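# Fold in both corner flaps at one box end

## Task

At one short end of the cardboard box, tuck both corner flaps inward so that, when finished, the two long walls stand upright and the box rests on its base; it only counts if everything stays that way without the robot holding it.

## Robot and tools

Robot: two arms, left_arm and right_arm, each with six revolute joints and a parallel two-finger gripper. Both share one scene frame: origin on the table top midway between the arms, +x out over the table, +z up, and left_arm on the +y side. The names say nothing about image sides. Base of left_arm sits at (-0.001, +0.284, 0) m with quat_wxyz (+0.998, 0, 0, -0.060); right_arm at (0, -0.314, 0) m with quat_wxyz (+1.000, 0, 0, -0.004). Gripper fingers point along the gripper's +z and close along its y. The reported hand point lies between the finger pads, roughly 1 cm short of the tips, and may be somewhat wrong, especially when the arm is stretched out. Each wrist carries a camera on a mount near the gripper, which takes up space.

execute_actions takes "actions", a list holding zero or one item, plus an optional "pictures" boolean (images come by default).
- Empty list: only reports the current state.
- Move: {"rows": [[...]], "steps": n}, n from 1 to 15 (default 15), each step 1/30 s. Each row holds 14 numbers covering both arms together: left_arm waist, shoulder, elbow, wrist pitch, wrist yaw, wrist roll, opening, then the same seven for right_arm. Always give all 14, even if one arm should stay still (repeat its current values). Joint values are absolute target angles in radians, in the same form the Joint positions line prints, not offsets. One row is used per step; if there are fewer rows than steps, the final row is held for the rest. At most 15 rows.
- Wait: {"steps": n} with n up to 300 and no rows; it sends nothing new, and the time you spend replying counts toward those steps.
A rejected call does nothing to the robot.

Joint ranges (rad), per arm in column order: waist -2.618 to 3.054, shoulder 0.000 to 3.142, elbow 0.000 to 3.142, wrist pitch -1.571 to 1.571, wrist yaw -1.571 to 1.571, wrist roll -2.094 to 2.094. A target more than 0.036 beyond an end, and beyond the joint's last reported angle, is refused. True ends may differ from these by up to 0.036 either way; a target past the true end gets clipped there and the result may say "joint sent to its limit" (possibly for an earlier move). No such message does not prove there is more room.

Opening is a scale from -1 (closed) to +1 (fully open, pad gap 0.094 m). Between the extremes, fingers move to where grip_measured would equal your number. To hold something, command below grip_measured: around 0.03 below for a firm grip, less for a light one. Pads push up to about 50-62 N each, less on very thin parts under about 2 mm, with a short hard spike on first contact. Readings carry a fixed per-gripper error up to about 1 mm.

Motion limits: each step the command is kept within a lead of the measured angle (waist 0.202, shoulder 0.258, elbow 0.238, wrist pitch 0.573, wrist yaw and roll 0.522 rad), and targets that would shift the hand over 70 mm from where it is get scaled back. So big moves take several calls. Friction may leave a joint up to about 0.031 rad short, and very small changes may not move it at all. Between calls the arms keep heading to the last row until everything nearly stops or a step is HELD; after that only a new action pushes further. Fingers still in motion finish moving.

Result lines: one state line per arm with end_effector_position (m) and end_effector_quat_wxyz in the scene frame; Joint positions and Joint velocities, one block per arm (six joints in rad, rad/s, then finger gap in m, m/s); grip_measured on the command scale. "joint command not followed" means a clearance check altered or blocked joint targets on some steps while the rest of the row still ran. HELD marks steps where your row was partly or wholly not sent. MOTOR HOT appears from 75 °C; at 90 °C the arm halts for 10 s (OVER-TEMPERATURE FAULT), and at 100 °C the arm goes limp and drops. Holding loads heats motors, even while you think.

zoom_image: {"camera": name, "region": [x0, y0, x1, y1]} in pixels of that camera's latest image, top-left origin, region no larger than 504 by 504. Cameras: cam_head_left and cam_head_right (504x504), cam_left_wrist and cam_right_wrist (616x616, fisheye).

read_manual: returns only licence text (section "licences"); it does not move anything.

finished_scene: {"scene": current scene number}; ends and grades the scene irreversibly, then gives the next task. Call it only once the flaps stay folded with the robot let go. Replying without any tool call ends everything.

Avoid: knocking or pushing anything off the table, arms colliding or pressing on each other, dropping or slamming, very hard pushes on the box, and long heavy holds. Occasional small tugs on held parts or nudges to loose objects may happen. Move smoothly and efficiently; time spent thinking also passes in the simulation.

Each tool is called after "Call:" in YAML: its name, and indented under it one key for each argument.

## Session

Call:
execute_actions:
  actions: []

Scene clock: 0.00 s of 4500.00 s.
left_arm: end_effector_position=(+0.3774, +0.2417, +0.4037) grip_measured=-0.398 end_effector_quat_wxyz=(+0.707, +0.040, +0.705, -0.041) | right_arm: end_effector_position=(+0.3754, -0.3152, +0.4111) grip_measured=-0.985 end_effector_quat_wxyz=(+0.715, -0.000, +0.699, -0.002)
Joint positions: left_arm=[ 0.01   1.055  1.055  0.002  0.006 -0.     0.028] | right_arm=[ 0.004  1.036  1.056  0.002 -0.002 -0.003  0.001]
Joint velocities: left_arm=[-0.007 -0.012 -0.002 -0.022 -0.022  0.022 -0.   ] | right_arm=[-0.012 -0.017 -0.017  0.022 -0.022  0.037 -0.   ]

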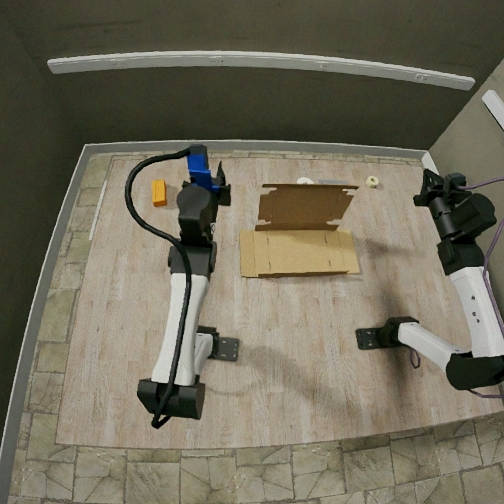

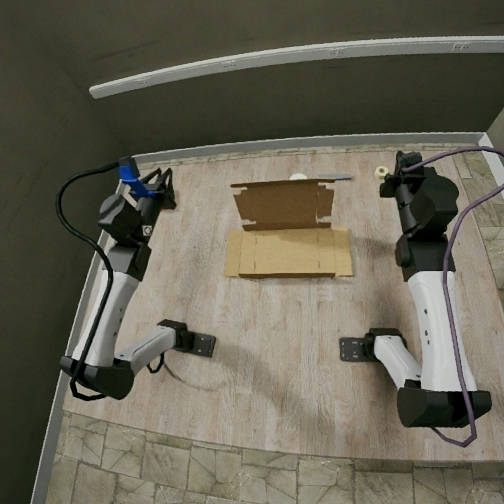

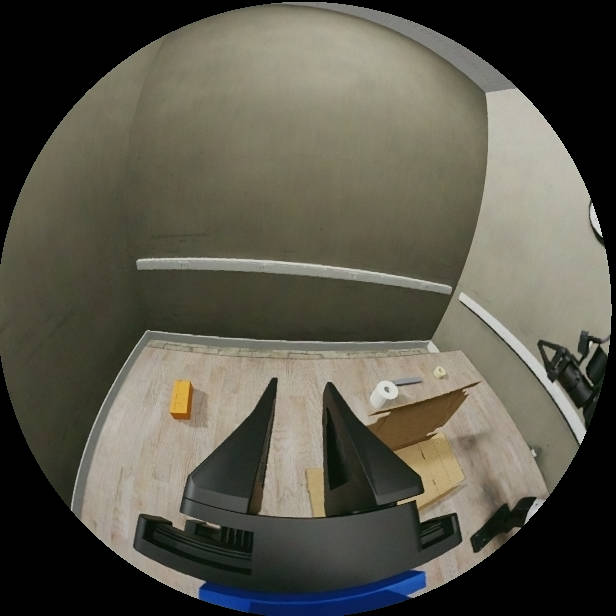

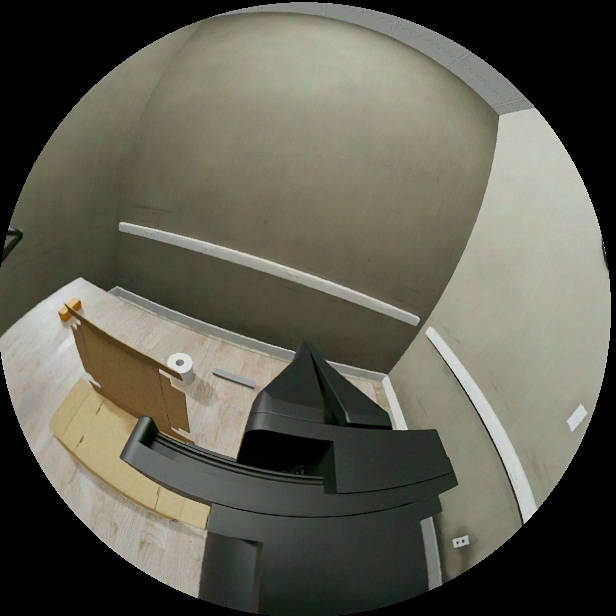

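Call:
zoom_image:
  camera: "cam_head_left"
  region: [220,160,390,300]

Call:
zoom_image:
  camera: "cam_head_right"
  region: [210,160,380,300]

Region (220, 160, 390, 300) of cam_head_left's 504x504 image, scaled by 2.965, with more detail than that image has; it fills the top 415 rows of this view, and the rest is white.

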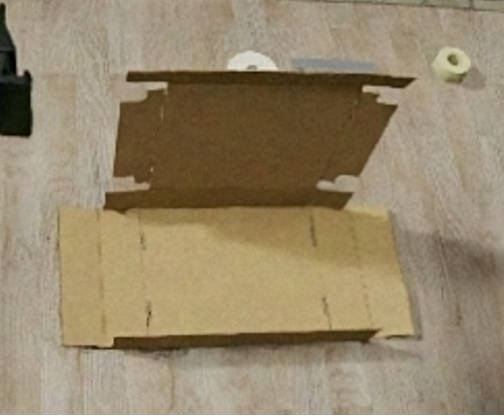

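Region (210, 160, 380, 300) of cam_head_right's 504x504 image, scaled by 2.965, with more detail than that image has; it fills the top 415 rows of this view, and the rest is white.

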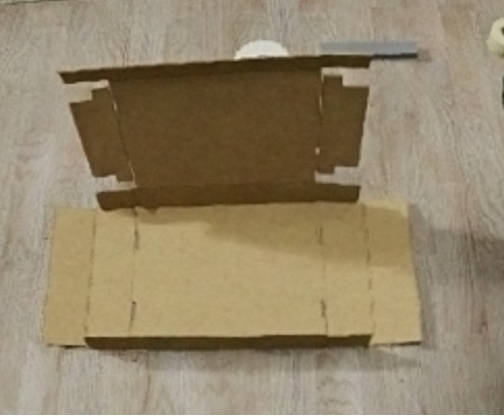

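Call:
execute_actions:
  actions:
    - {"rows":[[0,1.1,0.6,0.3,0,-0.5,-1,0.73,1.4,1.3,-0.8,0,2.05,0.3]],"steps":15}
  pictures: false

Call:
execute_actions:
  actions:
    - {"rows":[[0,1.15,0.3,0.45,0,-0.55,-1,0.73,1.76,1.40,-1.2,0,2.07,0.3]],"steps":15}
  pictures: false

Call:
execute_actions:
  actions:
    - {"steps":25}

Scene clock: 52.50 s of 4500.00 s.
left_arm: end_effector_position=(+0.3803, +0.2408, +0.2291) grip_measured=-0.996 end_effector_quat_wxyz=(+0.595, -0.138, +0.771, -0.180) | right_arm: end_effector_position=(+0.3061, -0.0671, +0.2188) grip_measured=+0.298 end_effector_quat_wxyz=(+0.238, +0.163, +0.918, +0.273)
Joint positions: left_arm=[ 0.009  1.1    0.603  0.268  0.006 -0.47   0.   ] | right_arm=[ 0.688  1.404  1.267 -0.693  0.001  1.031  0.061]
Joint velocities: left_arm=[-0.007 -0.007 -0.007  0.168 -0.066 -0.242 -0.001] | right_arm=[ 1.404  0.051 -0.012 -0.755 -0.212  2.777  0.   ]
Steps of this call (steps 1 to 90: nothing new was sent; then 49.00 s passed at rest; steps 91 to 105: all 15 steps of this action). Readings (joint positions):
91: left_arm=[0.009 1.055 1.021 0.065 0.006 -0.075] | right_arm=[0.023 1.052 1.087 -0.058 0.007 0.050]
92: left_arm=[0.009 1.052 0.967 0.141 0.006 -0.155] | right_arm=[0.064 1.090 1.141 -0.126 0.010 0.115]
94: left_arm=[0.009 1.057 0.856 0.201 0.006 -0.253] | right_arm=[0.145 1.169 1.215 -0.215 0.009 0.219]
98: left_arm=[0.009 1.081 0.652 0.237 0.006 -0.383] | right_arm=[0.290 1.289 1.259 -0.402 0.009 0.431]
105: the state above

Scene clock: 53.00 s of 4500.00 s.
left_arm: end_effector_position=(+0.3418, +0.2451, +0.1151) grip_measured=-0.996 end_effector_quat_wxyz=(+0.521, -0.176, +0.816, -0.178) | right_arm: end_effector_position=(+0.2424, -0.0956, +0.0879) grip_measured=+0.299 end_effector_quat_wxyz=(-0.004, +0.593, +0.805, +0.005)
Joint positions: left_arm=[ 0.009  1.142  0.306  0.431  0.006 -0.539  0.   ] | right_arm=[ 0.737  1.78   1.389 -1.171 -0.01   1.999  0.061]
Joint velocities: left_arm=[-0.007  0.002 -0.012  0.007  0.037 -0.022 -0.001] | right_arm=[-0.012  0.007  0.012 -0.11   0.007  0.388  0.   ]
Steps of this call (steps 1 to 15: all 15 steps of this action). Readings (joint positions):
1: left_arm=[0.009 1.100 0.578 0.313 0.006 -0.480] | right_arm=[0.724 1.430 1.296 -0.771 -0.006 1.122]
2: left_arm=[0.009 1.100 0.535 0.364 0.006 -0.489] | right_arm=[0.740 1.479 1.344 -0.852 -0.009 1.213]
4: left_arm=[0.009 1.107 0.435 0.399 0.006 -0.504] | right_arm=[0.742 1.595 1.394 -0.936 -0.010 1.383]
8: left_arm=[0.009 1.139 0.310 0.397 0.006 -0.527] | right_arm=[0.737 1.772 1.394 -1.077 -0.010 1.751]
15: the state above

Scene clock: 53.83 s of 4500.00 s.
left_arm: end_effector_position=(+0.3429, +0.2449, +0.1177) grip_measured=-0.996 end_effector_quat_wxyz=(+0.525, -0.177, +0.813, -0.180) | right_arm: end_effector_position=(+0.2394, -0.0983, +0.0879) grip_measured=+0.299 end_effector_quat_wxyz=(-0.006, +0.618, +0.786, -0.003)
Joint positions: left_arm=[ 0.009  1.142  0.306  0.443  0.006 -0.542  0.   ] | right_arm=[ 0.737  1.78   1.389 -1.188 -0.01   2.063  0.061]
Joint velocities: left_arm=[-0.002  0.012 -0.002 -0.007 -0.022 -0.066  0.001] | right_arm=[-0.007  0.002 -0.022  0.037 -0.037 -0.022 -0.001]
Steps of this call (steps 1 to 25: the robot went on to your last target). Readings (joint positions):
1: left_arm=[0.009 1.142 0.306 0.434 0.006 -0.540] | right_arm=[0.737 1.780 1.389 -1.175 -0.010 2.012]
2: left_arm=[0.009 1.142 0.306 0.436 0.006 -0.540] | right_arm=[0.737 1.780 1.389 -1.178 -0.010 2.022]
4: left_arm=[0.009 1.142 0.306 0.438 0.006 -0.541] | right_arm=[0.737 1.780 1.389 -1.183 -0.010 2.037]
8: left_arm=[0.009 1.142 0.306 0.441 0.006 -0.541] | right_arm=[0.737 1.780 1.389 -1.186 -0.010 2.052]
25: the state above

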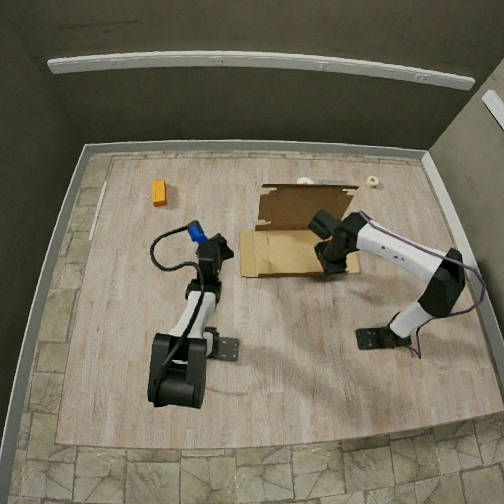

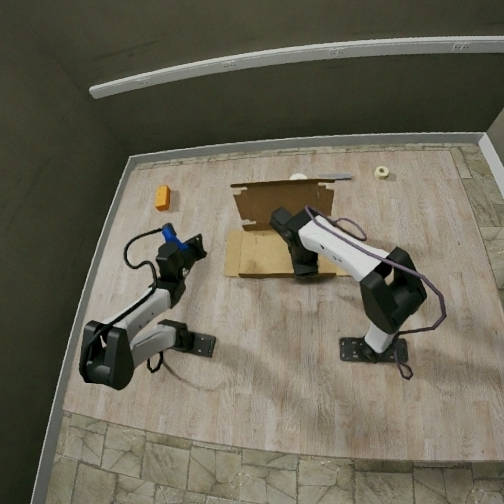

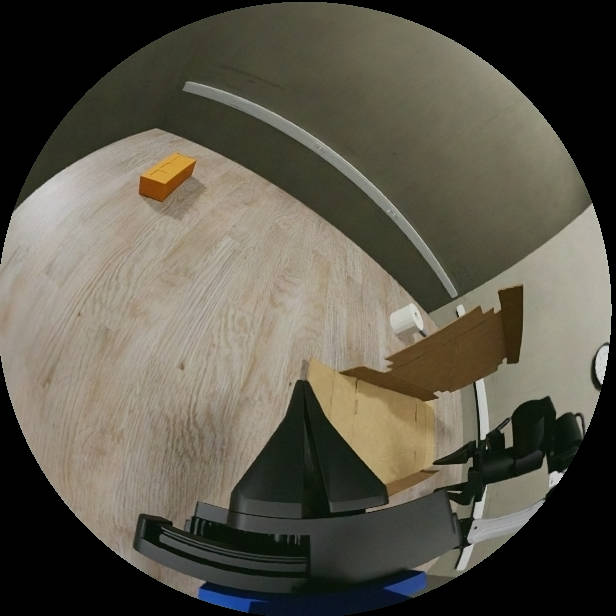

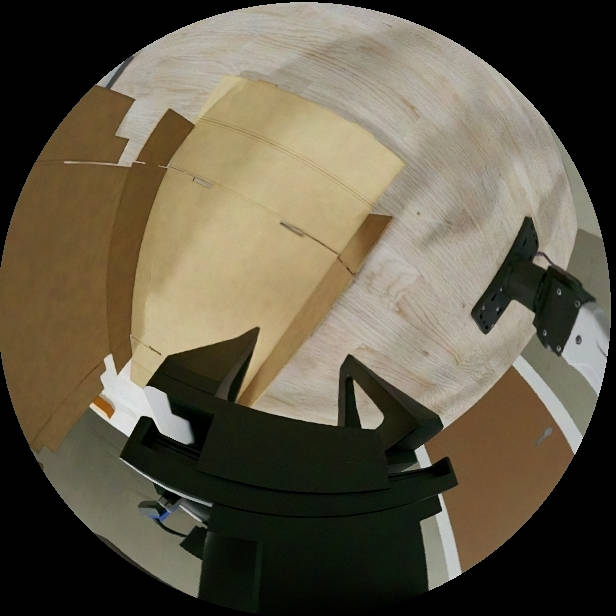

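Call:
execute_actions:
  actions:
    - {"rows":[[0,1.15,0.3,0.45,0,-0.55,-1,0.73,1.78,1.35,-1.14,0,2.07,0.3],[0,1.15,0.3,0.45,0,-0.55,-1,0.73,1.80,1.30,-1.07,0,2.07,0.3],[0,1.15,0.3,0.45,0,-0.55,-1,0.73,1.81,1.25,-1.01,0,2.07,0.3],[0,1.15,0.3,0.45,0,-0.55,-1,0.73,1.825,1.20,-0.95,0,2.07,0.3],[0,1.15,0.3,0.45,0,-0.55,-1,0.73,1.835,1.175,-0.92,0,2.07,0.3]],"steps":15}
  pictures: false

Call:
execute_actions:
  actions:
    - {"steps":15}

Scene clock: 64.33 s of 4500.00 s.
left_arm: end_effector_position=(+0.3429, +0.2449, +0.1177) grip_measured=-0.996 end_effector_quat_wxyz=(+0.525, -0.177, +0.813, -0.180) | right_arm: end_effector_position=(+0.2314, -0.1054, +0.0207) grip_measured=+0.299 end_effector_quat_wxyz=(-0.008, +0.618, +0.786, -0.015)
Joint positions: left_arm=[ 0.009  1.142  0.306  0.443  0.006 -0.542  0.   ] | right_arm=[ 0.737  1.833  1.177 -0.946 -0.01   2.063  0.061]
Joint velocities: left_arm=[-0.007 -0.022  0.002 -0.022 -0.066 -0.007  0.001] | right_arm=[ 0.002  0.007 -0.002  0.066 -0.066  0.037 -0.   ]
Steps of this call (steps 1 to 15: the robot went on to your last target; steps 16 to 90: nothing new was sent; then 7.00 s passed at rest; steps 91 to 105: all 15 steps of this action). Readings (joint positions):
91: left_arm=[0.009 1.142 0.306 0.443 0.006 -0.542] | right_arm=[0.737 1.780 1.385 -1.183 -0.010 2.063]
92: left_arm=[0.009 1.142 0.306 0.443 0.006 -0.542] | right_arm=[0.737 1.780 1.372 -1.164 -0.010 2.063]
94: left_arm=[0.009 1.142 0.306 0.443 0.006 -0.542] | right_arm=[0.737 1.780 1.307 -1.093 -0.010 2.063]
98: left_arm=[0.009 1.142 0.306 0.443 0.006 -0.542] | right_arm=[0.737 1.819 1.189 -1.005 -0.010 2.063]
105: the state above

Scene clock: 64.83 s of 4500.00 s.
left_arm: end_effector_position=(+0.3429, +0.2449, +0.1177) grip_measured=-0.996 end_effector_quat_wxyz=(+0.525, -0.177, +0.813, -0.180) | right_arm: end_effector_position=(+0.2344, -0.1027, +0.0206) grip_measured=+0.299 end_effector_quat_wxyz=(-0.006, +0.618, +0.786, -0.007)
Joint positions: left_arm=[ 0.009  1.142  0.306  0.443  0.006 -0.542  0.   ] | right_arm=[ 0.737  1.833  1.177 -0.93  -0.01   2.063  0.061]
Joint velocities: left_arm=[-0.002  0.002  0.012  0.022 -0.007 -0.022  0.   ] | right_arm=[-0.002 -0.007  0.002  0.037  0.066  0.037 -0.001]
Steps of this call (steps 1 to 15: the robot went on to your last target). Readings (joint positions):
1: left_arm=[0.009 1.142 0.306 0.443 0.006 -0.542] | right_arm=[0.737 1.833 1.177 -0.942 -0.010 2.063]
2: left_arm=[0.009 1.142 0.306 0.443 0.006 -0.542] | right_arm=[0.737 1.833 1.177 -0.940 -0.010 2.063]
4: left_arm=[0.009 1.142 0.306 0.443 0.006 -0.542] | right_arm=[0.737 1.833 1.177 -0.935 -0.010 2.063]
8: left_arm=[0.009 1.142 0.306 0.443 0.006 -0.542] | right_arm=[0.737 1.833 1.177 -0.932 -0.010 2.063]
15: the state above

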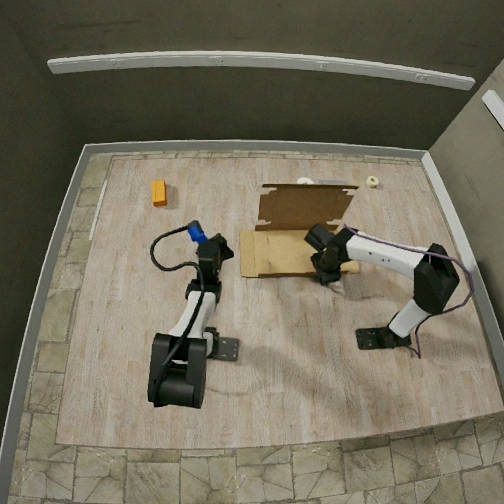

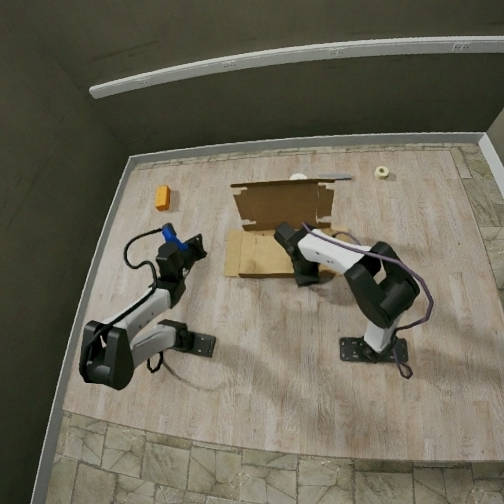

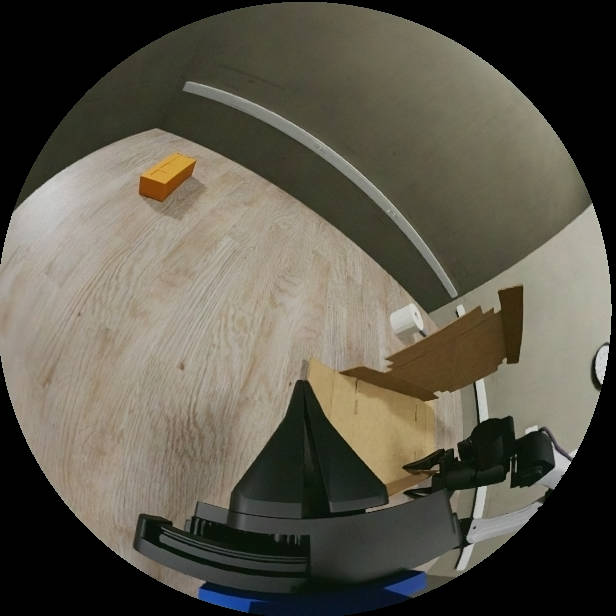

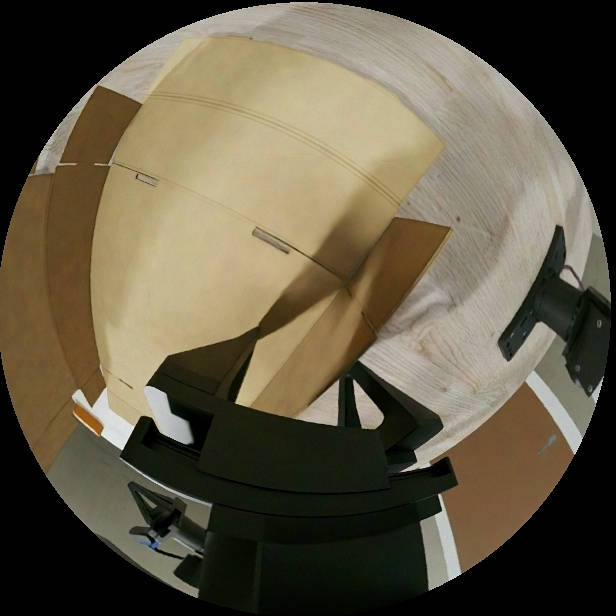

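Call:
execute_actions:
  actions:
    - {"rows":[[0,1.15,0.3,0.45,0,-0.55,-1,0.73,1.81,1.175,-0.92,0,2.07,0.0],[0,1.15,0.3,0.45,0,-0.55,-1,0.73,1.81,1.175,-0.92,0,2.07,-0.3],[0,1.15,0.3,0.45,0,-0.55,-1,0.73,1.81,1.175,-0.92,0,2.07,-0.5],[0,1.15,0.3,0.45,0,-0.55,-1,0.73,1.81,1.175,-0.92,0,2.07,-0.7],[0,1.15,0.3,0.45,0,-0.55,-1,0.73,1.81,1.175,-0.92,0,2.07,-0.8],[0,1.15,0.3,0.45,0,-0.55,-1,0.73,1.81,1.175,-0.92,0,2.07,-0.88],[0,1.15,0.3,0.45,0,-0.55,-1,0.73,1.81,1.175,-0.92,0,2.07,-0.93],[0,1.15,0.3,0.45,0,-0.55,-1,0.73,1.81,1.175,-0.92,0,2.07,-0.99]],"steps":15}
  pictures: false

Call:
execute_actions:
  actions:
    - {"rows":[[0,1.15,0.3,0.45,0,-0.55,-1,0.73,1.81,1.175,-0.92,0,2.07,-0.99],[0,1.15,0.3,0.45,0,-0.55,-1,0.73,1.81,1.175,-0.92,0,2.07,-0.99],[0,1.15,0.3,0.45,0,-0.55,-1,0.73,1.81,1.175,-0.92,0,2.07,-0.99],[0,1.15,0.3,0.45,0,-0.55,-1,0.73,1.81,1.175,-0.92,0,2.07,-0.99],[0,1.15,0.3,0.45,0,-0.55,-1,0.73,1.81,1.175,-0.92,0,2.07,-0.99],[0,1.15,0.3,0.45,0,-0.55,-1,0.715,1.82,1.185,-0.92,0,2.03,-0.99],[0,1.15,0.3,0.45,0,-0.55,-1,0.70,1.83,1.20,-0.925,0,1.99,-0.99],[0,1.15,0.3,0.45,0,-0.55,-1,0.685,1.84,1.21,-0.93,0,1.95,-0.99],[0,1.15,0.3,0.45,0,-0.55,-1,0.67,1.85,1.22,-0.93,0,1.91,-0.99],[0,1.15,0.3,0.45,0,-0.55,-1,0.655,1.855,1.23,-0.935,0,1.87,-0.99],[0,1.15,0.3,0.45,0,-0.55,-1,0.64,1.865,1.245,-0.94,0,1.83,-0.99],[0,1.15,0.3,0.45,0,-0.55,-1,0.625,1.875,1.255,-0.94,0,1.79,-0.99],[0,1.15,0.3,0.45,0,-0.55,-1,0.61,1.88,1.265,-0.945,0,1.75,-0.99],[0,1.15,0.3,0.45,0,-0.55,-1,0.60,1.89,1.275,-0.945,0,1.72,-0.99]],"steps":15}

Scene clock: 89.70 s of 4500.00 s.
left_arm: end_effector_position=(+0.3429, +0.2449, +0.1177) grip_measured=-0.996 end_effector_quat_wxyz=(+0.525, -0.177, +0.813, -0.180) | right_arm: end_effector_position=(+0.2378, -0.1027, +0.0219) grip_measured=-0.968 end_effector_quat_wxyz=(-0.002, +0.622, +0.783, -0.001)
Joint positions: left_arm=[ 0.009  1.142  0.306  0.443  0.006 -0.542  0.   ] | right_arm=[ 0.733  1.829  1.177 -0.921 -0.004  2.069  0.002]
Joint velocities: left_arm=[-0.022  0.002  0.017 -0.022  0.051 -0.037  0.   ] | right_arm=[-0.012 -0.002  0.017  0.051  0.022  0.007  0.001]
Steps of this call (steps 1 to 15: the robot went on to your last target; steps 16 to 90: nothing new was sent; then 21.37 s passed at rest; steps 91 to 105: all 15 steps of this action). Readings (joint positions):
91: left_arm=[0.009 1.142 0.306 0.443 0.006 -0.542] | right_arm=[0.737 1.833 1.177 -0.930 -0.010 2.063]
92: left_arm=[0.009 1.142 0.306 0.443 0.006 -0.542] | right_arm=[0.737 1.833 1.177 -0.930 -0.010 2.063]
94: left_arm=[0.009 1.142 0.306 0.443 0.006 -0.542] | right_arm=[0.737 1.833 1.177 -0.930 -0.010 2.063]
98: left_arm=[0.009 1.142 0.306 0.443 0.006 -0.542] | right_arm=[0.734 1.830 1.177 -0.924 -0.004 2.072]
105: the state above

Scene clock: 90.20 s of 4500.00 s.
left_arm: end_effector_position=(+0.3429, +0.2449, +0.1177) grip_measured=-0.996 end_effector_quat_wxyz=(+0.525, -0.177, +0.813, -0.180) | right_arm: end_effector_position=(+0.2770, -0.1211, +0.0305) grip_measured=-0.968 end_effector_quat_wxyz=(+0.003, +0.576, +0.817, +0.014)
Joint positions: left_arm=[ 0.009  1.142  0.306  0.443  0.006 -0.542  0.   ] | right_arm=[ 0.615  1.858  1.251 -0.935 -0.004  1.836  0.002]
Joint velocities: left_arm=[-0.007 -0.017 -0.007  0.081 -0.007 -0.037 -0.001] | right_arm=[-0.354  0.198  0.208 -0.022  0.037 -0.799  0.   ]
Steps of this call (steps 1 to 15: all 15 steps of this action). Readings (joint positions):
1: left_arm=[0.009 1.142 0.306 0.443 0.006 -0.542] | right_arm=[0.733 1.829 1.177 -0.921 -0.004 2.069]
2: left_arm=[0.009 1.142 0.306 0.443 0.006 -0.542] | right_arm=[0.733 1.829 1.177 -0.921 -0.004 2.069]
4: left_arm=[0.009 1.142 0.306 0.443 0.006 -0.542] | right_arm=[0.733 1.829 1.177 -0.921 -0.004 2.069]
8: left_arm=[0.009 1.142 0.306 0.443 0.006 -0.542] | right_arm=[0.720 1.829 1.180 -0.922 -0.004 2.037]
15: the state above

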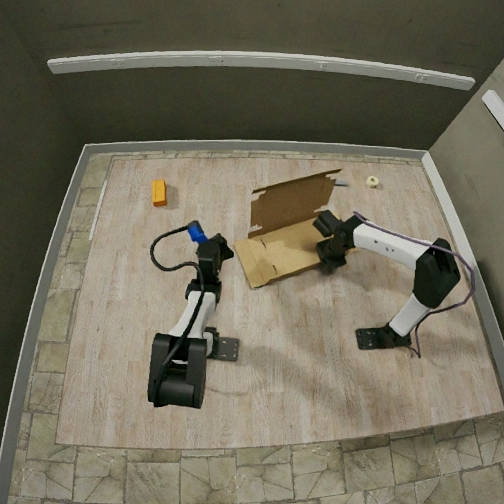

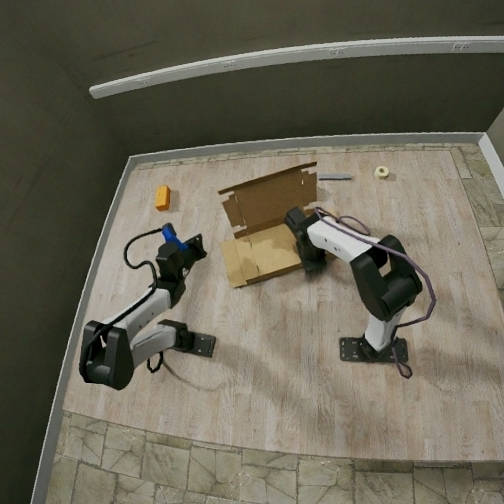

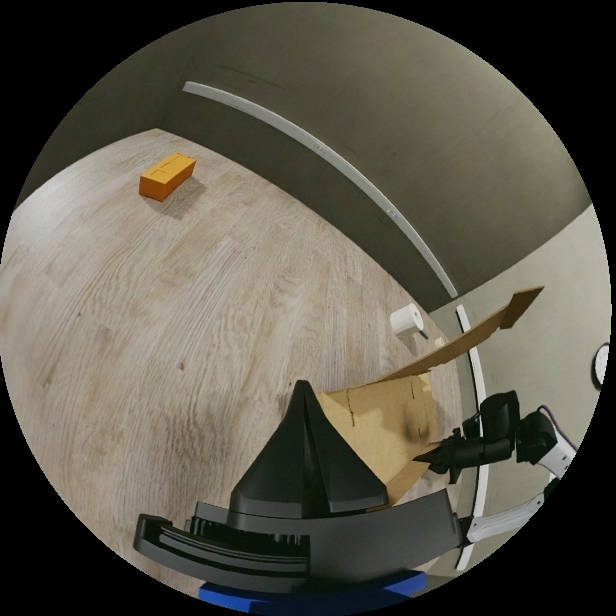

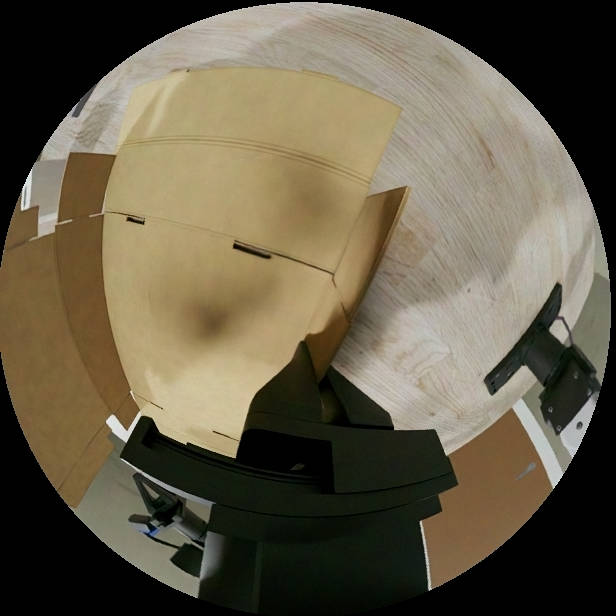

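Call:
execute_actions:
  actions:
    - {"rows":[[0,1.15,0.3,0.45,0,-0.55,-1,0.59,1.90,1.285,-0.95,0,1.69,-0.99],[0,1.15,0.3,0.45,0,-0.55,-1,0.58,1.905,1.29,-0.95,0,1.66,-0.99],[0,1.15,0.3,0.45,0,-0.55,-1,0.57,1.91,1.30,-0.955,0,1.63,-0.99],[0,1.15,0.3,0.45,0,-0.55,-1,0.56,1.915,1.305,-0.955,0,1.60,-0.99],[0,1.15,0.3,0.45,0,-0.55,-1,0.55,1.92,1.315,-0.96,0,1.57,-0.99],[0,1.15,0.3,0.45,0,-0.55,-1,0.54,1.925,1.32,-0.96,0,1.545,-0.99],[0,1.15,0.3,0.45,0,-0.55,-1,0.53,1.93,1.33,-0.96,0,1.52,-0.99],[0,1.15,0.3,0.45,0,-0.55,-1,0.52,1.94,1.335,-0.965,0,1.495,-0.99],[0,1.15,0.3,0.45,0,-0.55,-1,0.51,1.945,1.345,-0.965,0,1.47,-0.99],[0,1.15,0.3,0.45,0,-0.55,-1,0.50,1.95,1.35,-0.97,0,1.445,-0.99],[0,1.15,0.3,0.45,0,-0.55,-1,0.49,1.955,1.36,-0.97,0,1.42,-0.99],[0,1.15,0.3,0.45,0,-0.55,-1,0.48,1.96,1.365,-0.97,0,1.395,-0.99],[0,1.15,0.3,0.45,0,-0.55,-1,0.47,1.965,1.375,-0.975,0,1.37,-0.99],[0,1.15,0.3,0.45,0,-0.55,-1,0.46,1.97,1.38,-0.975,0,1.345,-0.99],[0,1.15,0.3,0.45,0,-0.55,-1,0.45,1.98,1.39,-0.98,0,1.32,-0.99]],"steps":15}
  pictures: false

Call:
execute_actions:
  actions:
    - {"rows":[[-0.03,1.17,0.3,0.46,0,-0.55,-1,0.44,1.985,1.395,-0.98,0,1.295,-0.99],[-0.06,1.19,0.3,0.47,0,-0.55,-1,0.43,1.99,1.40,-0.98,0,1.27,-0.99],[-0.09,1.21,0.3,0.48,0,-0.55,-1,0.42,1.995,1.41,-0.985,0,1.245,-0.99],[-0.12,1.23,0.3,0.49,0,-0.55,-1,0.41,2.0,1.415,-0.985,0,1.22,-0.99],[-0.15,1.25,0.3,0.5,0,-0.55,-1,0.40,2.005,1.425,-0.985,0,1.195,-0.99],[-0.18,1.27,0.3,0.51,0,-0.56,-1,0.39,2.01,1.43,-0.99,0,1.17,-0.99],[-0.21,1.29,0.3,0.52,0,-0.57,-1,0.38,2.015,1.44,-0.99,0,1.145,-0.99],[-0.24,1.31,0.3,0.53,0,-0.58,-1,0.37,2.02,1.445,-0.99,0,1.12,-0.99],[-0.26,1.33,0.3,0.54,0,-0.59,-1,0.36,2.03,1.455,-0.995,0,1.095,-0.99],[-0.28,1.35,0.3,0.55,0,-0.6,-1,0.35,2.035,1.46,-0.995,0,1.07,-0.99],[-0.3,1.37,0.3,0.56,0,-0.6,-1,0.34,2.04,1.47,-1.0,0,1.045,-0.99],[-0.3,1.39,0.3,0.57,0,-0.6,-1,0.335,2.05,1.475,-1.0,0,1.02,-0.99]],"steps":15}
  pictures: false

Call:
execute_actions:
  actions:
    - {"steps":15}

Scene clock: 117.20 s of 4500.00 s.
left_arm: end_effector_position=(+0.3429, +0.2449, +0.1177) grip_measured=-0.996 end_effector_quat_wxyz=(+0.525, -0.177, +0.813, -0.180) | right_arm: end_effector_position=(+0.3199, -0.1527, +0.0270) grip_measured=-0.968 end_effector_quat_wxyz=(+0.004, +0.463, +0.886, +0.008)
Joint positions: left_arm=[ 0.009  1.142  0.306  0.443  0.006 -0.542  0.   ] | right_arm=[ 0.474  1.946  1.357 -0.965 -0.003  1.43   0.002]
Joint velocities: left_arm=[-0.017 -0.007  0.007 -0.051 -0.037  0.051 -0.001] | right_arm=[-0.266  0.168  0.237 -0.066 -0.051 -0.696  0.001]
Steps of this call (steps 1 to 30: the robot went on to your last target; steps 31 to 90: nothing new was sent; then 23.50 s passed at rest; steps 91 to 105: all 15 steps of this action). Readings (joint positions):
91: left_arm=[0.009 1.142 0.306 0.443 0.006 -0.542] | right_arm=[0.599 1.872 1.258 -0.941 -0.003 1.724]
92: left_arm=[0.009 1.142 0.306 0.443 0.006 -0.542] | right_arm=[0.598 1.874 1.261 -0.945 -0.003 1.715]
94: left_arm=[0.009 1.142 0.306 0.443 0.006 -0.542] | right_arm=[0.588 1.883 1.274 -0.949 -0.003 1.683]
98: left_arm=[0.009 1.142 0.306 0.443 0.006 -0.542] | right_arm=[0.547 1.906 1.304 -0.954 -0.003 1.597]
105: the state above

Scene clock: 117.70 s of 4500.00 s.
left_arm: end_effector_position=(+0.3207, +0.1431, +0.0635) grip_measured=-0.996 end_effector_quat_wxyz=(+0.438, -0.073, +0.864, -0.238) | right_arm: end_effector_position=(+0.3592, -0.1908, +0.0236) grip_measured=-0.968 end_effector_quat_wxyz=(+0.006, +0.366, +0.931, +0.007)
Joint positions: left_arm=[-0.294  1.369  0.306  0.536  0.    -0.582  0.   ] | right_arm=[ 0.338  2.025  1.457 -0.984 -0.002  1.08   0.002]
Joint velocities: left_arm=[-0.017  0.12   0.017 -0.037  0.051 -0.051  0.   ] | right_arm=[-0.085  0.042  0.022  0.022  0.037 -0.242 -0.   ]
Steps of this call (steps 1 to 15: all 15 steps of this action). Readings (joint positions):
1: left_arm=[0.004 1.142 0.306 0.443 0.003 -0.542] | right_arm=[0.464 1.952 1.365 -0.967 -0.003 1.406]
2: left_arm=[-0.011 1.145 0.306 0.448 0.001 -0.543] | right_arm=[0.454 1.958 1.372 -0.967 -0.003 1.381]
4: left_arm=[-0.062 1.168 0.306 0.465 -0.000 -0.543] | right_arm=[0.435 1.969 1.386 -0.970 -0.003 1.331]
8: left_arm=[-0.184 1.252 0.306 0.494 -0.001 -0.552] | right_arm=[0.395 1.990 1.415 -0.977 -0.003 1.231]
15: the state above

Scene clock: 118.20 s of 4500.00 s.
left_arm: end_effector_position=(+0.3234, +0.1419, +0.0684) grip_measured=-0.996 end_effector_quat_wxyz=(+0.446, -0.077, +0.857, -0.245) | right_arm: end_effector_position=(+0.3600, -0.1913, +0.0240) grip_measured=-0.968 end_effector_quat_wxyz=(+0.008, +0.345, +0.939, +0.007)
Joint positions: left_arm=[-0.294  1.371  0.306  0.562  0.    -0.591  0.   ] | right_arm=[ 0.336  2.026  1.459 -0.984 -0.001  1.033  0.002]
Joint velocities: left_arm=[-0.007 -0.007  0.012 -0.051 -0.022 -0.051  0.   ] | right_arm=[-0.007 -0.002 -0.022 -0.051  0.022 -0.037  0.   ]
Steps of this call (steps 1 to 15: the robot went on to your last target). Readings (joint positions):
1: left_arm=[-0.294 1.371 0.306 0.538 0.000 -0.584] | right_arm=[0.336 2.026 1.458 -0.984 -0.002 1.070]
2: left_arm=[-0.294 1.371 0.306 0.542 0.000 -0.586] | right_arm=[0.336 2.026 1.459 -0.984 -0.001 1.063]
4: left_arm=[-0.294 1.371 0.306 0.550 0.000 -0.588] | right_arm=[0.336 2.026 1.459 -0.984 -0.001 1.051]
8: left_arm=[-0.294 1.371 0.306 0.558 0.000 -0.590] | right_arm=[0.336 2.026 1.459 -0.984 -0.001 1.040]
15: the state above

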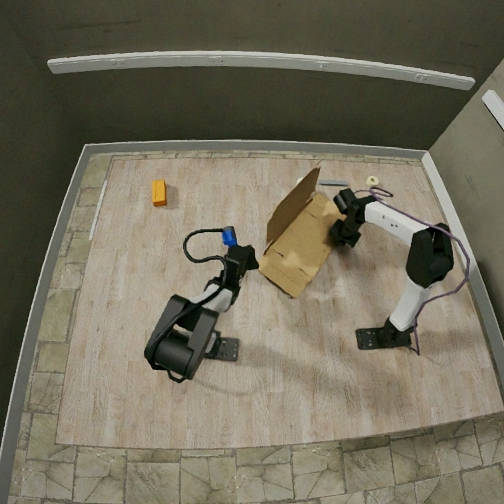

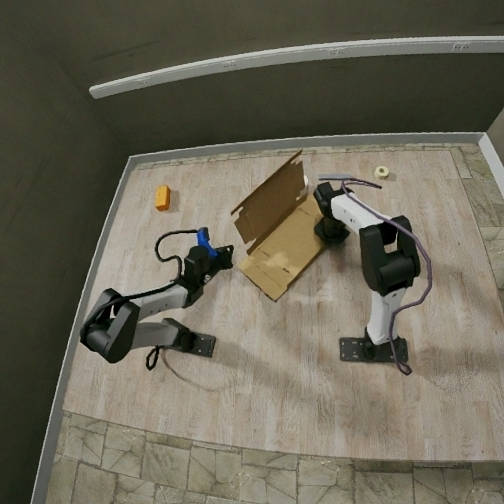

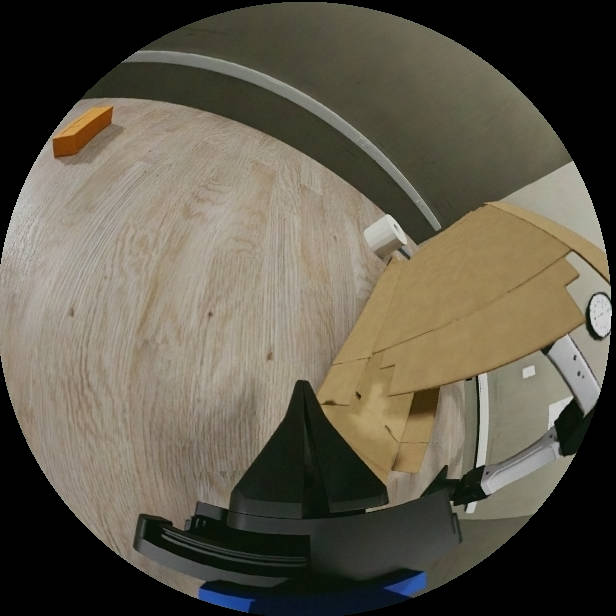

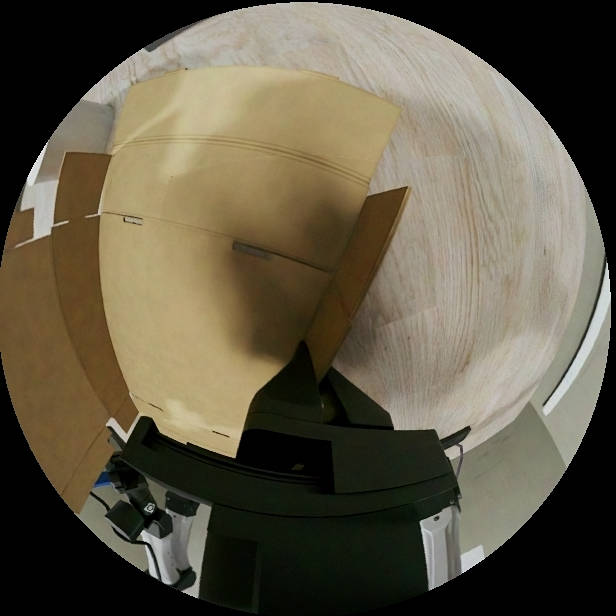

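Call:
execute_actions:
  actions:
    - {"rows":[[-0.33,1.43,0.31,0.6,0,-0.6,-1,0.335,2.05,1.475,-1.0,0,1.02,-0.99],[-0.36,1.48,0.32,0.63,0,-0.6,-1,0.335,2.05,1.475,-1.0,0,1.02,-0.99],[-0.39,1.53,0.33,0.66,0,-0.6,-1,0.335,2.05,1.475,-1.0,0,1.02,-0.99],[-0.41,1.58,0.35,0.69,0,-0.6,-1,0.335,2.05,1.475,-1.0,0,1.02,-0.99],[-0.43,1.62,0.36,0.72,0,-0.6,-1,0.335,2.05,1.475,-1.0,0,1.02,-0.99],[-0.44,1.66,0.375,0.74,0,-0.6,-1,0.335,2.05,1.475,-1.0,0,1.02,-0.99],[-0.45,1.69,0.385,0.755,0,-0.6,-1,0.335,2.05,1.475,-1.0,0,1.02,-0.99],[-0.45,1.71,0.39,0.76,0,-0.6,-1,0.335,2.05,1.475,-1.0,0,1.02,-0.99],[-0.46,1.71,0.39,0.76,0,-0.6,-1,0.335,2.05,1.475,-1.0,0,1.02,-0.99],[-0.47,1.71,0.39,0.76,0,-0.6,-1,0.335,2.05,1.475,-1.0,0,1.02,-0.99],[-0.48,1.71,0.39,0.76,0,-0.6,-1,0.335,2.05,1.475,-1.0,0,1.02,-0.99],[-0.49,1.71,0.39,0.76,0,-0.6,-1,0.335,2.05,1.475,-1.0,0,1.02,-0.99],[-0.50,1.71,0.39,0.76,0,-0.6,-1,0.335,2.05,1.475,-1.0,0,1.02,-0.99]],"steps":15}
  pictures: false

Call:
execute_actions:
  actions:
    - {"steps":15}

Scene clock: 134.67 s of 4500.00 s.
left_arm: end_effector_position=(+0.3085, +0.0716, +0.0189) grip_measured=-0.996 end_effector_quat_wxyz=(+0.395, +0.004, +0.880, -0.266) | right_arm: end_effector_position=(+0.3599, -0.1935, +0.0240) grip_measured=-0.968 end_effector_quat_wxyz=(+0.010, +0.340, +0.940, +0.001)
Joint positions: left_arm=[-0.486  1.686  0.367  0.739 -0.007 -0.593  0.   ] | right_arm=[ 0.336  2.026  1.459 -0.987  0.011  1.023  0.002]
Joint velocities: left_arm=[-0.125 -0.002  0.007 -0.066  0.037 -0.037 -0.001] | right_arm=[-0.012  0.022 -0.012 -0.037 -0.022 -0.022 -0.001]
Steps of this call (steps 1 to 15: the robot went on to your last target; steps 16 to 90: nothing new was sent; then 12.97 s passed at rest; steps 91 to 105: all 15 steps of this action). Readings (joint positions):
91: left_arm=[-0.298 1.375 0.306 0.568 -0.001 -0.592] | right_arm=[0.336 2.026 1.459 -0.984 -0.001 1.033]
92: left_arm=[-0.311 1.391 0.306 0.584 -0.003 -0.592] | right_arm=[0.336 2.026 1.459 -0.984 -0.001 1.033]
94: left_arm=[-0.359 1.463 0.312 0.623 -0.004 -0.593] | right_arm=[0.336 2.026 1.459 -0.984 -0.001 1.033]
98: left_arm=[-0.434 1.645 0.351 0.686 -0.003 -0.593] | right_arm=[0.336 2.026 1.459 -0.984 0.007 1.031]
105: the state above

Scene clock: 135.17 s of 4500.00 s.
left_arm: end_effector_position=(+0.3079, +0.0703, +0.0194) grip_measured=-0.996 end_effector_quat_wxyz=(+0.395, +0.005, +0.879, -0.267) | right_arm: end_effector_position=(+0.3598, -0.1936, +0.0240) grip_measured=-0.968 end_effector_quat_wxyz=(+0.010, +0.340, +0.940, +0.001)
Joint positions: left_arm=[-0.49   1.686  0.367  0.742 -0.007 -0.593  0.   ] | right_arm=[ 0.336  2.026  1.459 -0.988  0.011  1.022  0.002]
Joint velocities: left_arm=[-0.002 -0.007 -0.002 -0.007  0.022 -0.022 -0.001] | right_arm=[-0.007  0.012  0.007 -0.022  0.022 -0.007 -0.001]
Steps of this call (steps 1 to 15: the robot went on to your last target). Readings (joint positions):
1: left_arm=[-0.489 1.686 0.367 0.740 -0.007 -0.593] | right_arm=[0.336 2.026 1.459 -0.988 0.011 1.023]
2: left_arm=[-0.490 1.686 0.367 0.741 -0.007 -0.593] | right_arm=[0.336 2.026 1.459 -0.988 0.011 1.022]
4: left_arm=[-0.490 1.686 0.367 0.742 -0.007 -0.593] | right_arm=[0.336 2.026 1.459 -0.988 0.011 1.022]
8: left_arm=[-0.490 1.686 0.367 0.742 -0.007 -0.593] | right_arm=[0.336 2.026 1.459 -0.988 0.011 1.022]
15: the state above
All arms were judged still, so your last target was given up. Only a new action makes them travel on or press farther. Fingers that are still opening or closing keep moving.

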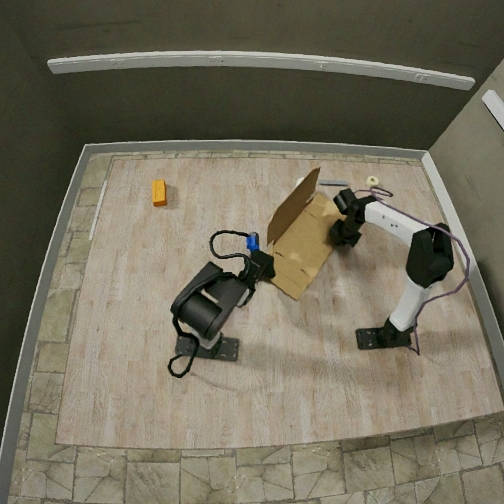

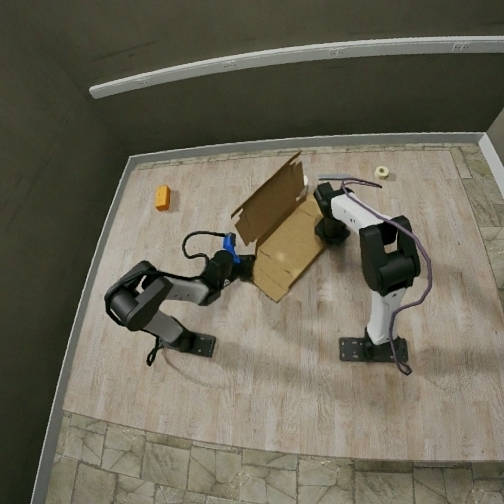

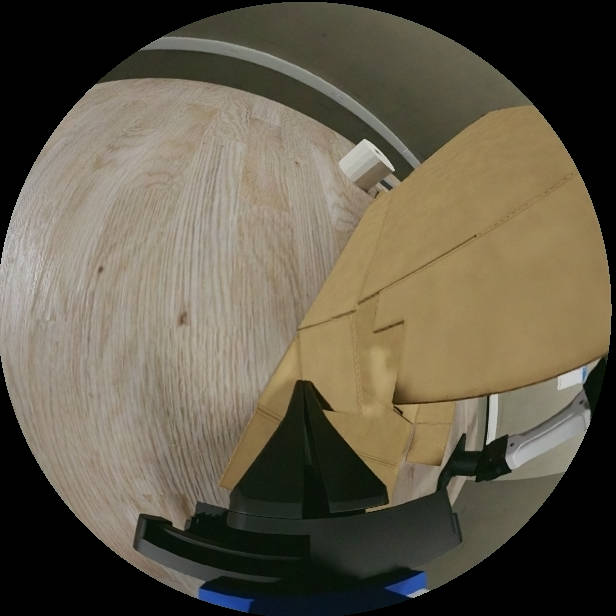

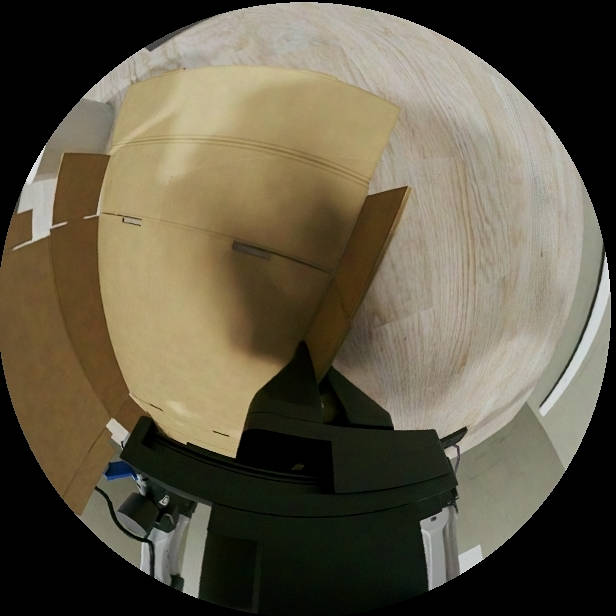

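Call:
execute_actions:
  actions:
    - {"rows":[[-0.51,1.71,0.39,0.78,0,-0.6,-1,0.335,2.05,1.475,-1.0,0,1.02,-0.99],[-0.52,1.71,0.39,0.79,0,-0.6,-1,0.335,2.05,1.475,-1.0,0,1.02,-0.99],[-0.53,1.71,0.39,0.79,0,-0.6,-1,0.335,2.05,1.475,-1.0,0,1.02,-0.99],[-0.54,1.71,0.39,0.79,0,-0.6,-1,0.335,2.05,1.475,-1.0,0,1.02,-0.99],[-0.55,1.71,0.39,0.79,0,-0.6,-1,0.335,2.05,1.475,-1.0,0,1.02,-0.99],[-0.56,1.71,0.39,0.79,0,-0.6,-1,0.335,2.05,1.475,-1.0,0,1.02,-0.99],[-0.57,1.71,0.39,0.79,0,-0.6,-1,0.335,2.05,1.475,-1.0,0,1.02,-0.99],[-0.58,1.71,0.39,0.79,0,-0.6,-1,0.335,2.05,1.475,-1.0,0,1.02,-0.99],[-0.59,1.71,0.40,0.79,0,-0.6,-1,0.335,2.05,1.475,-1.0,0,1.02,-0.99],[-0.60,1.715,0.405,0.785,0,-0.6,-1,0.335,2.05,1.475,-1.0,0,1.02,-0.99],[-0.61,1.72,0.41,0.78,0,-0.6,-1,0.335,2.05,1.475,-1.0,0,1.02,-0.99],[-0.62,1.725,0.42,0.78,0,-0.6,-1,0.335,2.05,1.475,-1.0,0,1.02,-0.99]],"steps":15}
  pictures: false

Call:
execute_actions:
  actions:
    - {"steps":10}

Scene clock: 146.87 s of 4500.00 s.
left_arm: end_effector_position=(+0.2897, +0.0305, +0.0284) grip_measured=-0.996 end_effector_quat_wxyz=(+0.393, +0.048, +0.868, -0.300) | right_arm: end_effector_position=(+0.3601, -0.1956, +0.0240) grip_measured=-0.968 end_effector_quat_wxyz=(+0.010, +0.342, +0.940, -0.000)
Joint positions: left_arm=[-0.604  1.697  0.388  0.771 -0.014 -0.605  0.   ] | right_arm=[ 0.332  2.026  1.459 -0.989  0.013  1.022  0.002]
Joint velocities: left_arm=[-0.042  0.046  0.042  0.007 -0.11  -0.037  0.   ] | right_arm=[-0.046 -0.002  0.002 -0.066  0.037 -0.007 -0.   ]
Steps of this call (steps 1 to 90: nothing new was sent; then 8.20 s passed at rest; steps 91 to 105: all 15 steps of this action). Readings (joint positions):
91: left_arm=[-0.491 1.686 0.367 0.744 -0.007 -0.593] | right_arm=[0.336 2.026 1.459 -0.988 0.011 1.022]
92: left_arm=[-0.495 1.686 0.367 0.747 -0.009 -0.593] | right_arm=[0.336 2.026 1.459 -0.988 0.011 1.022]
94: left_arm=[-0.510 1.686 0.367 0.757 -0.009 -0.593] | right_arm=[0.336 2.026 1.459 -0.988 0.011 1.022]
98: left_arm=[-0.553 1.686 0.367 0.767 -0.009 -0.593] | right_arm=[0.336 2.026 1.459 -0.988 0.011 1.022]
105: the state above

Scene clock: 147.20 s of 4500.00 s.
left_arm: end_effector_position=(+0.2901, +0.0306, +0.0279) grip_measured=-0.996 end_effector_quat_wxyz=(+0.392, +0.045, +0.869, -0.300) | right_arm: end_effector_position=(+0.3602, -0.1960, +0.0240) grip_measured=-0.968 end_effector_quat_wxyz=(+0.010, +0.342, +0.940, -0.000)
Joint positions: left_arm=[-0.605  1.699  0.389  0.771 -0.016 -0.61   0.   ] | right_arm=[ 0.331  2.026  1.459 -0.989  0.013  1.022  0.002]
Joint velocities: left_arm=[ 0.007  0.017  0.022  0.066 -0.022 -0.022 -0.001] | right_arm=[-0.002 -0.002 -0.022 -0.022 -0.081 -0.007 -0.001]
Steps of this call (steps 1 to 10: the robot went on to your last target). Readings (joint positions):
1: left_arm=[-0.605 1.697 0.389 0.771 -0.014 -0.606] | right_arm=[0.331 2.026 1.459 -0.989 0.013 1.022]
2: left_arm=[-0.605 1.698 0.389 0.771 -0.015 -0.607] | right_arm=[0.331 2.026 1.459 -0.989 0.013 1.022]
4: left_arm=[-0.605 1.699 0.389 0.771 -0.016 -0.609] | right_arm=[0.331 2.026 1.459 -0.989 0.013 1.022]
8: left_arm=[-0.605 1.699 0.389 0.771 -0.016 -0.610] | right_arm=[0.331 2.026 1.459 -0.989 0.013 1.022]
10: the state above

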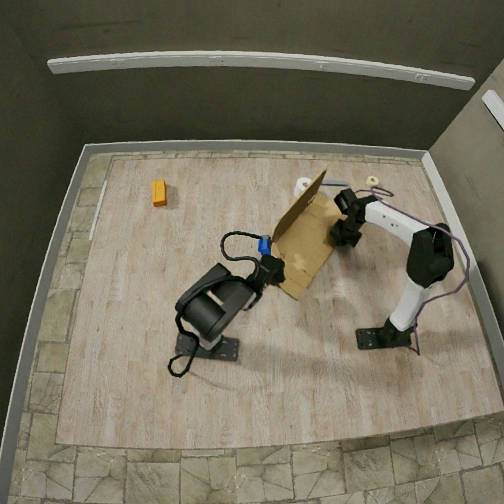

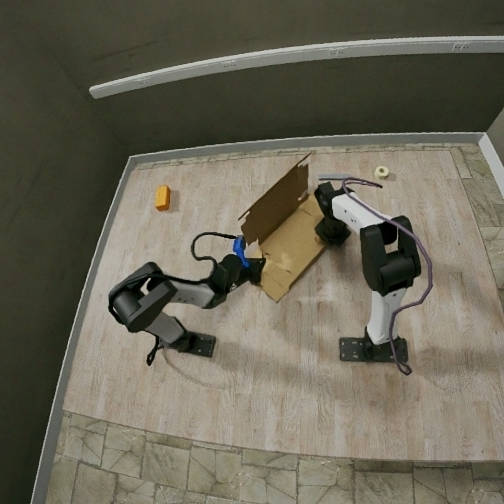

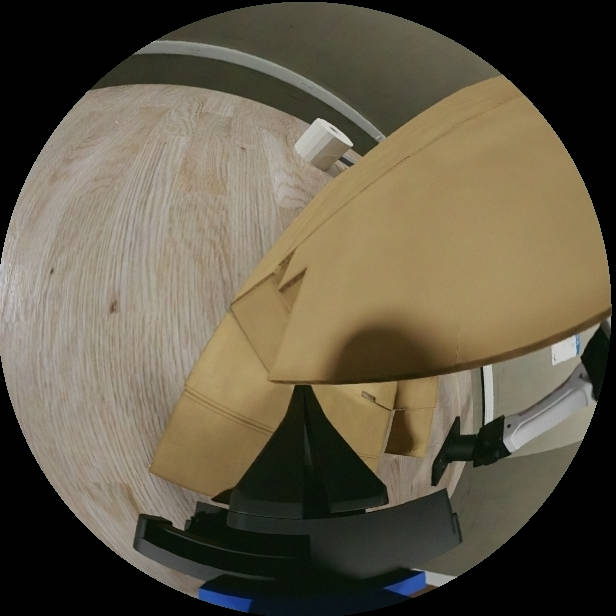

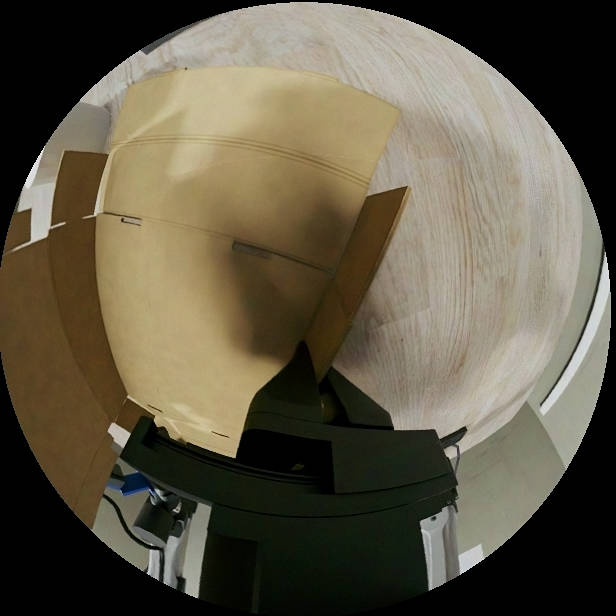

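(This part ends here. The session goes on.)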